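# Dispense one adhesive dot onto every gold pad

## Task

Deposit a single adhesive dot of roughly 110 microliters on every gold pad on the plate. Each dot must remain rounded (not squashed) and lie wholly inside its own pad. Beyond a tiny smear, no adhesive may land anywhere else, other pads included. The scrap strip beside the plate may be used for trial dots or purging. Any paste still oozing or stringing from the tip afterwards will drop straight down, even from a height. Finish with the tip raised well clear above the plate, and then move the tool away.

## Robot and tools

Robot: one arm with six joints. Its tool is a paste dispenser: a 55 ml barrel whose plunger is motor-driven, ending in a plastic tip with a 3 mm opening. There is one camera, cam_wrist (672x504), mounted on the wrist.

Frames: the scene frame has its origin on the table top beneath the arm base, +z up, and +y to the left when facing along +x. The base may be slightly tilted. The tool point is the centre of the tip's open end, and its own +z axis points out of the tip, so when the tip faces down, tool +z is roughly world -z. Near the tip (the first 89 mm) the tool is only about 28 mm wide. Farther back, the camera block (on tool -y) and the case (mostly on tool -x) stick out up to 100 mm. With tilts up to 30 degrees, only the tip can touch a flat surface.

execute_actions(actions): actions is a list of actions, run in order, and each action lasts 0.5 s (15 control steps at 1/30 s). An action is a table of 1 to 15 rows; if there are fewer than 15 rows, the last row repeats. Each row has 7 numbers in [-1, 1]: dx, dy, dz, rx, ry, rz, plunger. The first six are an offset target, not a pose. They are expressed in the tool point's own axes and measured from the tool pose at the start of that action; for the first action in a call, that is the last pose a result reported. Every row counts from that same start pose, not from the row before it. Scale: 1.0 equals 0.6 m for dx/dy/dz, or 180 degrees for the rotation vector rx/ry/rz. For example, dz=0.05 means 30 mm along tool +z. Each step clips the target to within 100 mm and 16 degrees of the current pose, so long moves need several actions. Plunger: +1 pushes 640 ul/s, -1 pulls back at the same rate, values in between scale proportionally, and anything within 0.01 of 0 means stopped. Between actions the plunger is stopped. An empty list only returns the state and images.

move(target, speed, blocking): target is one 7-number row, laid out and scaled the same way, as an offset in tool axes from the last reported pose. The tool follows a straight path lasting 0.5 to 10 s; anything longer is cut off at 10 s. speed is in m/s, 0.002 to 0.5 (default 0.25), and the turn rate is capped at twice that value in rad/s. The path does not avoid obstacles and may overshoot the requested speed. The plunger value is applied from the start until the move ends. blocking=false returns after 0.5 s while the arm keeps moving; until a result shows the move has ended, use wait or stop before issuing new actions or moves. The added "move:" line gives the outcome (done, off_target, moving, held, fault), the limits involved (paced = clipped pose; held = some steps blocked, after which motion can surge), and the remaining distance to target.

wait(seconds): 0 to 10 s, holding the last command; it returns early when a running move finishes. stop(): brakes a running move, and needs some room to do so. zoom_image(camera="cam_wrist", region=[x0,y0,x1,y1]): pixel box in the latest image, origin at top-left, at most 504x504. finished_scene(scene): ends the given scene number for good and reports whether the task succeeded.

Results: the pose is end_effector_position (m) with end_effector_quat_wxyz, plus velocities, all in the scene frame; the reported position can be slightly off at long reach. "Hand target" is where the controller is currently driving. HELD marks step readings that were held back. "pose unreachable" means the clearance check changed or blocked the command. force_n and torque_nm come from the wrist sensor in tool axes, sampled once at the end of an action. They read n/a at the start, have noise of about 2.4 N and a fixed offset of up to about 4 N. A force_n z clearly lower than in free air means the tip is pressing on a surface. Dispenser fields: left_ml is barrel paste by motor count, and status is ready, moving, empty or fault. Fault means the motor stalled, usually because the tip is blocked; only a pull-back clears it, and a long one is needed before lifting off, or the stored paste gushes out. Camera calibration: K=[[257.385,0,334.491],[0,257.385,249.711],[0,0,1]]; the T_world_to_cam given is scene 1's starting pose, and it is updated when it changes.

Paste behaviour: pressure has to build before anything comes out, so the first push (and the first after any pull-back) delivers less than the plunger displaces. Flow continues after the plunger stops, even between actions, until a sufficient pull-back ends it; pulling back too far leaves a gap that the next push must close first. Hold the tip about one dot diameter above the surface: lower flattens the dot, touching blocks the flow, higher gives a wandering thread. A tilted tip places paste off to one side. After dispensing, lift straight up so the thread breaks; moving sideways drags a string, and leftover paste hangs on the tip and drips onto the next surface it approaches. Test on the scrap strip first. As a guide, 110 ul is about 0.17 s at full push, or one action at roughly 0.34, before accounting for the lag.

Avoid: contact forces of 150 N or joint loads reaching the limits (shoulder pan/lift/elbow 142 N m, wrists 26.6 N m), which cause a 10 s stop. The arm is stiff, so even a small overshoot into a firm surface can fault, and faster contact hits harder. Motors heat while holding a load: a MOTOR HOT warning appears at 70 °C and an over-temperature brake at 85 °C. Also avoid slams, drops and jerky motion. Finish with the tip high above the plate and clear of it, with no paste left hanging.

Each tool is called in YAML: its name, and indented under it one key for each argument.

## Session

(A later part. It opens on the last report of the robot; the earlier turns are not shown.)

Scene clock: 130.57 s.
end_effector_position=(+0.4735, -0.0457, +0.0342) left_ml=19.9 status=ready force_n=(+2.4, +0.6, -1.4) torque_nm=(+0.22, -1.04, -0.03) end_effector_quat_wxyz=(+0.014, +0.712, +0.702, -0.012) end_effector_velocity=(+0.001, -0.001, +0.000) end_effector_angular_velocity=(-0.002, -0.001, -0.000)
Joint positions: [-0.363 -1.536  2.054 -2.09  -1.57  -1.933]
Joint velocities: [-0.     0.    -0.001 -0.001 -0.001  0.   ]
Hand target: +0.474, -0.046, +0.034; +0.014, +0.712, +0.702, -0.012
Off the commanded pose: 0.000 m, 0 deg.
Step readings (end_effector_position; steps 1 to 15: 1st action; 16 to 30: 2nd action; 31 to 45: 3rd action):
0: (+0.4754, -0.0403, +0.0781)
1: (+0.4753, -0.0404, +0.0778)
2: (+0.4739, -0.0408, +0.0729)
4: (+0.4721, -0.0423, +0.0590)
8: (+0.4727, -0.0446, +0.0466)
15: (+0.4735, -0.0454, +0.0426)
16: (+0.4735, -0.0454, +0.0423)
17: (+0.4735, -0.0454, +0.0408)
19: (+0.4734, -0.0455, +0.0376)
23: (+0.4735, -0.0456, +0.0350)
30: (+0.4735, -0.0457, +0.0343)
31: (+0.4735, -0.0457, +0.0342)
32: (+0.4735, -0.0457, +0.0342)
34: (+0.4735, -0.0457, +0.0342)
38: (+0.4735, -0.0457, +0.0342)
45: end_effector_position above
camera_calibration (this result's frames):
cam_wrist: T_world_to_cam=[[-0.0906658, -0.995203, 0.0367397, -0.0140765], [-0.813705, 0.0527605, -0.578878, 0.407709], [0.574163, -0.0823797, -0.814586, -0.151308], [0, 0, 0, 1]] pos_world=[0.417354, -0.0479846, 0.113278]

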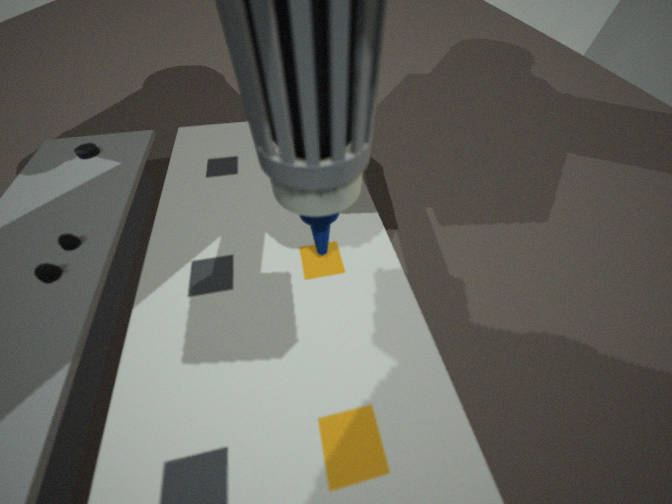

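execute_actions:
  actions:
    - [[0,0,0.001,0,0,0,0]]
    - [[0,0,0,0,0,0,0.344]]
    - [[0,0,0,0,0,0,0]]

wait:
  seconds: 10

zoom_image:
  camera: "cam_wrist"
  region: [250, 200, 390, 320]

execute_actions:
  actions:
    - [[0,0,-0.045,0,0,0,0]]
    - [[-0.007,-0.097,0,0,0,0,0]]
    - [[0,0,0.037,0,0,0,0]]
    - [[0,0,0,0,0,0,0]]

zoom_image:
  camera: "cam_wrist"
  region: [250, 200, 390, 320]

Scene clock: 138.73 s.
end_effector_position=(+0.4736, -0.0457, +0.0336) left_ml=19.8 status=ready force_n=(-0.1, -3.6, -3.8) torque_nm=(-1.20, +0.00, +0.06) end_effector_quat_wxyz=(+0.014, +0.712, +0.702, -0.012) end_effector_velocity=(+0.001, -0.000, +0.001) end_effector_angular_velocity=(+0.000, -0.001, -0.001)
Joint positions: [-0.363 -1.535  2.054 -2.092 -1.57  -1.933]
Joint velocities: [-0.     0.    -0.002  0.001  0.001  0.   ]
Hand target: +0.474, -0.046, +0.034; +0.014, +0.712, +0.702, -0.012
Off the commanded pose: 0.000 m, 0 deg.
Step readings (end_effector_position; steps 1 to 15: 1st action; 16 to 30: 2nd action; 31 to 45: 3rd action):
0: (+0.4735, -0.0457, +0.0343)
1: (+0.4735, -0.0457, +0.0343)
2: (+0.4735, -0.0457, +0.0342)
4: (+0.4737, -0.0457, +0.0341)
8: (+0.4737, -0.0457, +0.0338)
15: (+0.4736, -0.0457, +0.0337)
16: (+0.4736, -0.0457, +0.0336)
17: (+0.4736, -0.0457, +0.0336)
19: (+0.4736, -0.0457, +0.0336)
23: (+0.4736, -0.0457, +0.0336)
30: (+0.4736, -0.0457, +0.0336)
31: (+0.4736, -0.0457, +0.0336)
32: (+0.4736, -0.0457, +0.0336)
34: (+0.4736, -0.0457, +0.0336)
38: (+0.4736, -0.0457, +0.0336)
45: end_effector_position above
camera_calibration (this result's frames):
cam_wrist: T_world_to_cam=[[-0.0906658, -0.995203, 0.0367446, -0.0140797], [-0.813696, 0.0527563, -0.578892, 0.407374], [0.574176, -0.0823846, -0.814576, -0.151802], [0, 0, 0, 1]] pos_world=[0.417363, -0.0480098, 0.112688]

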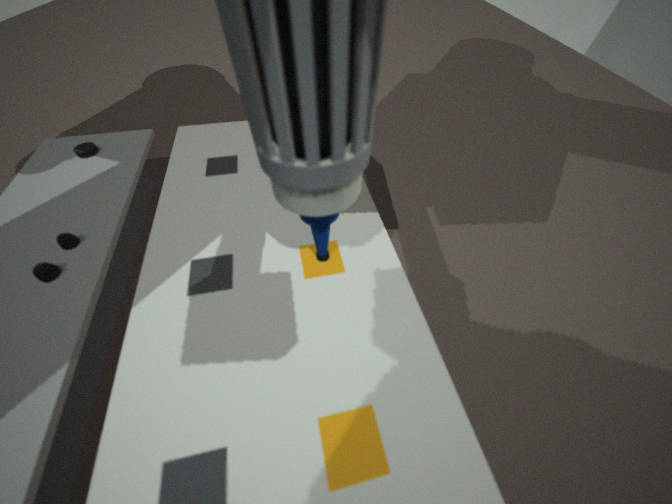

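Scene clock: 148.73 s.
end_effector_position=(+0.4736, -0.0457, +0.0336) left_ml=19.8 status=ready force_n=(-0.8, -0.6, -1.7) torque_nm=(-0.16, +0.40, +0.04) end_effector_quat_wxyz=(+0.014, +0.712, +0.702, -0.012) end_effector_velocity=(+0.001, -0.000, +0.001) end_effector_angular_velocity=(-0.001, -0.001, +0.000)
Joint positions: [-0.363 -1.535  2.054 -2.092 -1.57  -1.933]
Joint velocities: [ 0.001  0.    -0.001 -0.    -0.     0.   ]
Hand target: +0.474, -0.046, +0.034; +0.014, +0.712, +0.702, -0.012
Off the commanded pose: 0.000 m, 0 deg.
wait: 10.00 s; at rest by 0.17 s
camera_calibration (this result's frames):
cam_wrist: T_world_to_cam=[[-0.0906657, -0.995203, 0.0367447, -0.0140797], [-0.813696, 0.0527562, -0.578892, 0.407374], [0.574177, -0.0823846, -0.814576, -0.151802], [0, 0, 0, 1]] pos_world=[0.417363, -0.0480099, 0.112688]

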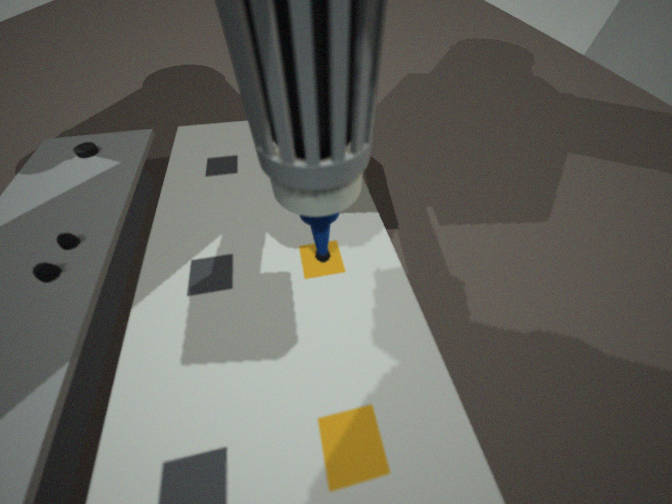

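Region (250, 200, 390, 320) of cam_wrist's 672x504 image, scaled by 3.600, with more detail than that image has; it fills the top 432 rows of this view, and the rest is white.

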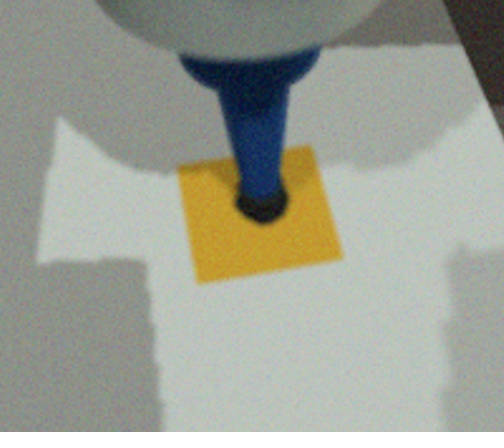

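Scene clock: 150.73 s.
end_effector_position=(+0.4159, -0.0489, +0.0382) left_ml=19.8 status=ready force_n=(+2.6, +1.3, -1.3) torque_nm=(+0.63, -1.18, +0.10) end_effector_quat_wxyz=(+0.014, +0.712, +0.702, -0.012) end_effector_velocity=(-0.001, +0.001, -0.001) end_effector_angular_velocity=(+0.002, +0.002, +0.000)
Joint positions: [-0.423 -1.685  2.184 -2.071 -1.57  -1.993]
Joint velocities: [ 0.    -0.     0.001  0.002  0.    -0.   ]
Hand target: +0.416, -0.049, +0.038; +0.014, +0.712, +0.702, -0.012
Off the commanded pose: 0.000 m, 0 deg.
Step readings (end_effector_position; steps 1 to 15: 1st action; 16 to 30: 2nd action; 31 to 45: 3rd action; 46 to 60: 4th action):
0: (+0.4736, -0.0457, +0.0336)
1: (+0.4737, -0.0458, +0.0340)
2: (+0.4748, -0.0460, +0.0382)
4: (+0.4747, -0.0456, +0.0486)
8: (+0.4738, -0.0449, +0.0577)
15: (+0.4735, -0.0447, +0.0604)
16: (+0.4733, -0.0449, +0.0606)
17: (+0.4692, -0.0470, +0.0608)
19: (+0.4473, -0.0480, +0.0588)
23: (+0.4236, -0.0479, +0.0583)
30: (+0.4160, -0.0482, +0.0602)
31: (+0.4155, -0.0481, +0.0599)
32: (+0.4146, -0.0478, +0.0564)
34: (+0.4145, -0.0480, +0.0479)
38: (+0.4154, -0.0487, +0.0405)
45: (+0.4160, -0.0490, +0.0382)
46: (+0.4160, -0.0490, +0.0382)
47: (+0.4160, -0.0490, +0.0382)
49: (+0.4160, -0.0490, +0.0382)
53: (+0.4160, -0.0490, +0.0382)
60: end_effector_position above
camera_calibration (this result's frames):
cam_wrist: T_world_to_cam=[[-0.0908325, -0.995179, 0.0369898, -0.0226168], [-0.814007, 0.0527961, -0.57845, 0.363367], [0.573709, -0.0826521, -0.814879, -0.115095], [0, 0, 0, 1]] pos_world=[0.35976, -0.051205, 0.117238]

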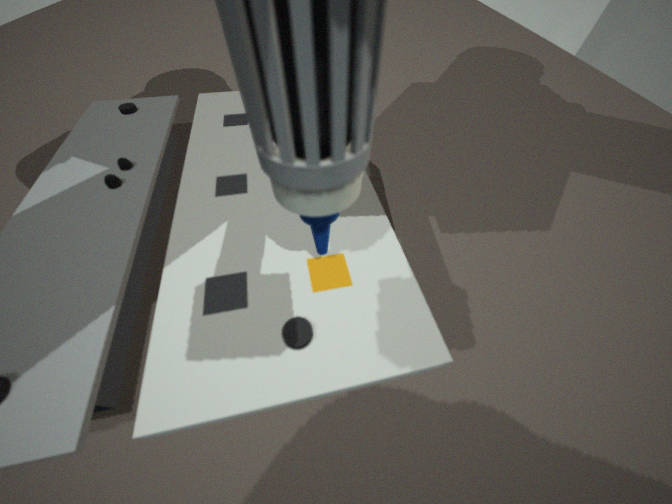

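Region (250, 200, 390, 320) of cam_wrist's 672x504 image, scaled by 3.600, with more detail than that image has; it fills the top 432 rows of this view, and the rest is white.

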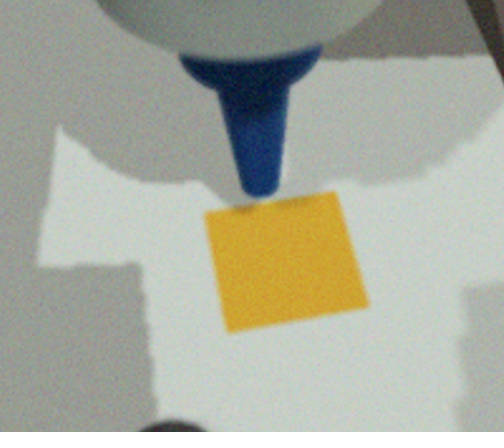

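execute_actions:
  actions:
    - [[-0.0043,-0.0053,0.0075,0,0,0,0]]
    - [[0,0,0,0,0,0,0]]

zoom_image:
  camera: "cam_wrist"
  region: [250, 200, 390, 320]

Scene clock: 157.30 s.
end_effector_position=(+0.4127, -0.0516, +0.0338) left_ml=19.8 status=ready force_n=(-1.2, +0.1, -0.8) torque_nm=(+0.18, +0.36, +0.02) end_effector_quat_wxyz=(+0.014, +0.712, +0.702, -0.012) end_effector_velocity=(-0.001, +0.001, -0.001) end_effector_angular_velocity=(+0.001, +0.002, +0.000)
Joint positions: [-0.432 -1.686  2.198 -2.084 -1.571 -2.002]
Joint velocities: [ 0.    -0.     0.002  0.     0.     0.   ]
Hand target: +0.413, -0.052, +0.034; +0.014, +0.712, +0.702, -0.012
Off the commanded pose: 0.000 m, 0 deg.
Step readings (end_effector_position; steps 1 to 15: 1st action; 16 to 30: 2nd action):
0: (+0.4160, -0.0490, +0.0382)
1: (+0.4159, -0.0490, +0.0382)
2: (+0.4154, -0.0496, +0.0375)
4: (+0.4141, -0.0506, +0.0357)
8: (+0.4131, -0.0514, +0.0342)
15: (+0.4127, -0.0516, +0.0338)
16: (+0.4127, -0.0516, +0.0338)
17: (+0.4127, -0.0516, +0.0338)
19: (+0.4127, -0.0516, +0.0338)
23: (+0.4127, -0.0516, +0.0338)
30: end_effector_position above
camera_calibration (this result's frames):
cam_wrist: T_world_to_cam=[[-0.0908325, -0.995176, 0.0370632, -0.0254575], [-0.814018, 0.052755, -0.578439, 0.358377], [0.573693, -0.0827112, -0.814884, -0.117051], [0, 0, 0, 1]] pos_world=[0.356565, -0.0539223, 0.11286]

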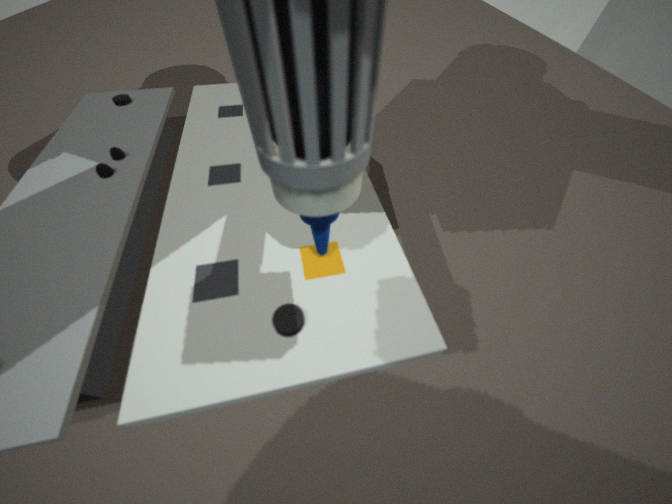

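Region (250, 200, 390, 320) of cam_wrist's 672x504 image, scaled by 3.600, with more detail than that image has; it fills the top 432 rows of this view, and the rest is white.

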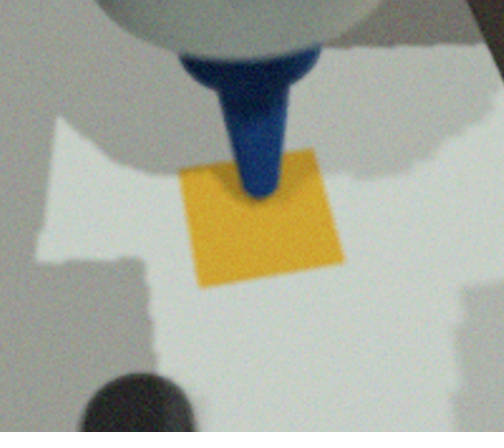

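Good. Dispense, then finish away from the plate.

execute_actions:
  actions:
    - [[0,0,0,0,0,0,0.344]]
    - [[0,0,0,0,0,0,0]]

wait:
  seconds: 10

execute_actions:
  actions:
    - [[0,0,0,0,0,0,-1]]
    - [[0,0,-0.045,0,0,0,0]]
    - [[0.12,0,-0.08,0,0,0,0]]
    - [[0.08,0,-0.06,0,0,0,0]]
    - [[0,0,0,0,0,0,0]]

zoom_image:
  camera: "cam_wrist"
  region: [330, 80, 672, 400]

Scene clock: 163.40 s.
end_effector_position=(+0.4127, -0.0516, +0.0338) left_ml=19.7 status=ready force_n=(+0.0, -2.1, -1.8) torque_nm=(-0.59, -0.05, +0.06) end_effector_quat_wxyz=(+0.014, +0.712, +0.702, -0.012) end_effector_velocity=(-0.000, +0.000, -0.000) end_effector_angular_velocity=(+0.000, +0.000, +0.000)
Joint positions: [-0.432 -1.686  2.198 -2.084 -1.571 -2.002]
Joint velocities: [-0.     0.     0.001 -0.     0.    -0.   ]
Hand target: +0.413, -0.052, +0.034; +0.014, +0.712, +0.702, -0.012
Off the commanded pose: 0.000 m, 0 deg.
Step readings (end_effector_position; steps 1 to 15: 1st action; 16 to 30: 2nd action):
0: (+0.4127, -0.0516, +0.0338)
1: (+0.4127, -0.0516, +0.0338)
2: (+0.4127, -0.0516, +0.0338)
4: (+0.4127, -0.0516, +0.0338)
8: (+0.4127, -0.0516, +0.0338)
15: (+0.4127, -0.0516, +0.0338)
16: (+0.4127, -0.0516, +0.0338)
17: (+0.4127, -0.0516, +0.0338)
19: (+0.4127, -0.0516, +0.0338)
23: (+0.4127, -0.0516, +0.0338)
30: end_effector_position above
camera_calibration (this result's frames):
cam_wrist: T_world_to_cam=[[-0.0908332, -0.995176, 0.0370659, -0.0254518], [-0.814014, 0.0527534, -0.578445, 0.358393], [0.573699, -0.0827141, -0.814879, -0.117048], [0, 0, 0, 1]] pos_world=[0.356576, -0.053917, 0.112874]

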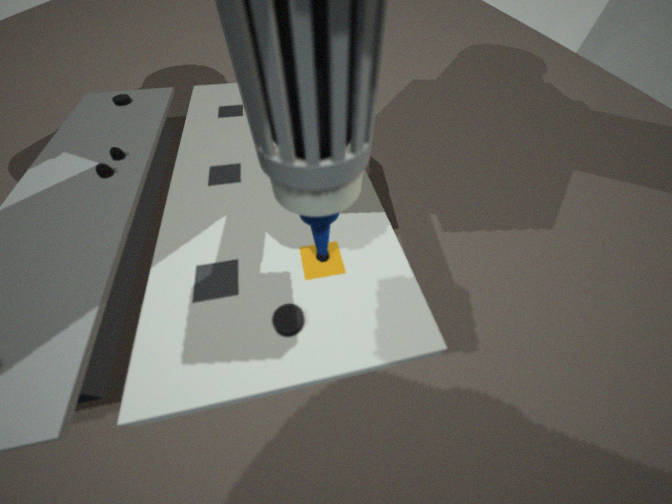

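Scene clock: 173.40 s.
end_effector_position=(+0.4127, -0.0516, +0.0338) left_ml=19.7 status=ready force_n=(-0.1, -0.6, +2.5) torque_nm=(-0.15, -0.25, -0.09) end_effector_quat_wxyz=(+0.014, +0.712, +0.702, -0.012) end_effector_velocity=(-0.000, -0.000, +0.000) end_effector_angular_velocity=(-0.000, +0.000, +0.000)
Joint positions: [-0.432 -1.686  2.198 -2.084 -1.571 -2.002]
Joint velocities: [ 0.     0.    -0.001  0.001 -0.     0.   ]
Hand target: +0.413, -0.052, +0.034; +0.014, +0.712, +0.702, -0.012
Off the commanded pose: 0.000 m, 0 deg.
wait: 10.00 s; at rest by 0.17 s
camera_calibration (this result's frames):
cam_wrist: T_world_to_cam=[[-0.0908334, -0.995176, 0.0370659, -0.0254518], [-0.814014, 0.0527535, -0.578444, 0.358393], [0.573699, -0.0827143, -0.814879, -0.117048], [0, 0, 0, 1]] pos_world=[0.356576, -0.053917, 0.112874]

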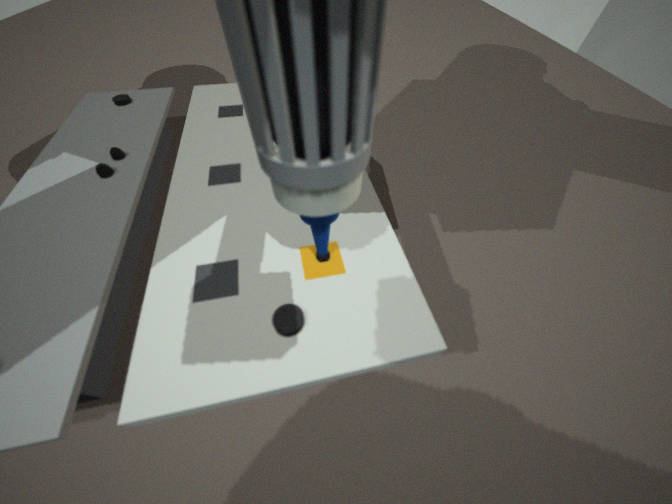

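Scene clock: 175.90 s.
end_effector_position=(+0.4142, +0.0713, +0.1391) left_ml=20.0 status=ready force_n=(-1.2, +0.1, -2.4) torque_nm=(+0.33, +0.22, -0.03) end_effector_quat_wxyz=(+0.014, +0.711, +0.703, -0.011) end_effector_velocity=(-0.001, +0.001, -0.001) end_effector_angular_velocity=(+0.002, +0.002, -0.000)
Joint positions: [-0.144 -1.779  1.974 -1.769 -1.569 -1.715]
Joint velocities: [ 0.    -0.     0.001  0.001  0.001  0.   ]
Hand target: +0.414, +0.071, +0.139; +0.014, +0.711, +0.703, -0.011
Off the commanded pose: 0.000 m, 0 deg.
Step readings (end_effector_position; steps 1 to 15: 1st action; 16 to 30: 2nd action; 31 to 45: 3rd action; 46 to 60: 4th action; 61 to 75: 5th action):
0: (+0.4127, -0.0516, +0.0338)
1: (+0.4127, -0.0516, +0.0338)
2: (+0.4127, -0.0516, +0.0338)
4: (+0.4127, -0.0516, +0.0338)
8: (+0.4127, -0.0516, +0.0338)
15: (+0.4127, -0.0516, +0.0338)
16: (+0.4129, -0.0517, +0.0342)
17: (+0.4141, -0.0521, +0.0383)
19: (+0.4143, -0.0517, +0.0486)
23: (+0.4132, -0.0509, +0.0577)
30: (+0.4127, -0.0506, +0.0605)
31: (+0.4129, -0.0504, +0.0610)
32: (+0.4154, -0.0460, +0.0663)
34: (+0.4167, -0.0194, +0.0809)
38: (+0.4145, +0.0122, +0.0975)
45: (+0.4137, +0.0224, +0.1052)
46: (+0.4137, +0.0230, +0.1057)
47: (+0.4147, +0.0276, +0.1100)
49: (+0.4152, +0.0468, +0.1224)
53: (+0.4144, +0.0659, +0.1348)
60: (+0.4142, +0.0714, +0.1390)
61: (+0.4142, +0.0715, +0.1391)
62: (+0.4142, +0.0715, +0.1392)
64: (+0.4142, +0.0715, +0.1392)
68: (+0.4142, +0.0714, +0.1391)
75: end_effector_position above
camera_calibration (this result's frames):
cam_wrist: T_world_to_cam=[[-0.090278, -0.995285, 0.0354586, 0.0931572], [-0.813183, 0.0531118, -0.57958, 0.413782], [0.574964, -0.0811576, -0.814143, -0.0226917], [0, 0, 0, 1]] pos_world=[0.357937, 0.0688997, 0.218042]

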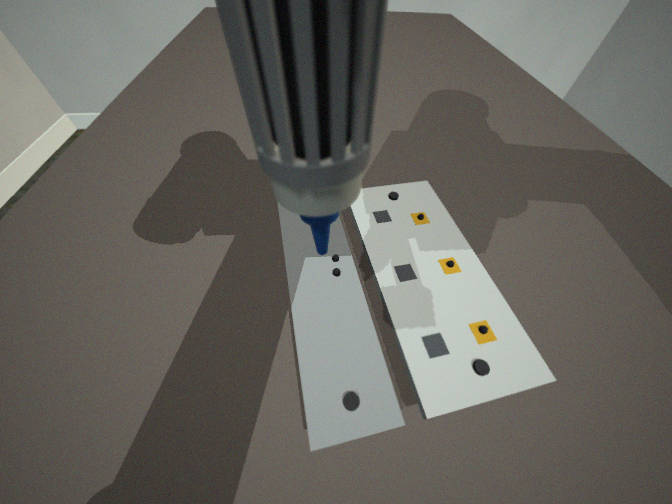

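Region (330, 80, 672, 400) of cam_wrist's 672x504 image, scaled by 1.474, with more detail than that image has; it fills the top 472 rows of this view, and the rest is white.

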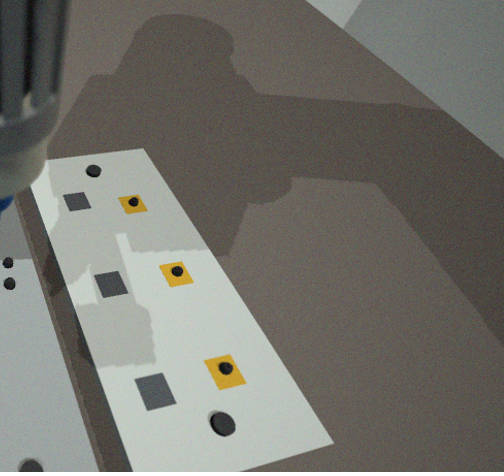

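finished_scene:
  scene: 2

The scene is finished: the task was done.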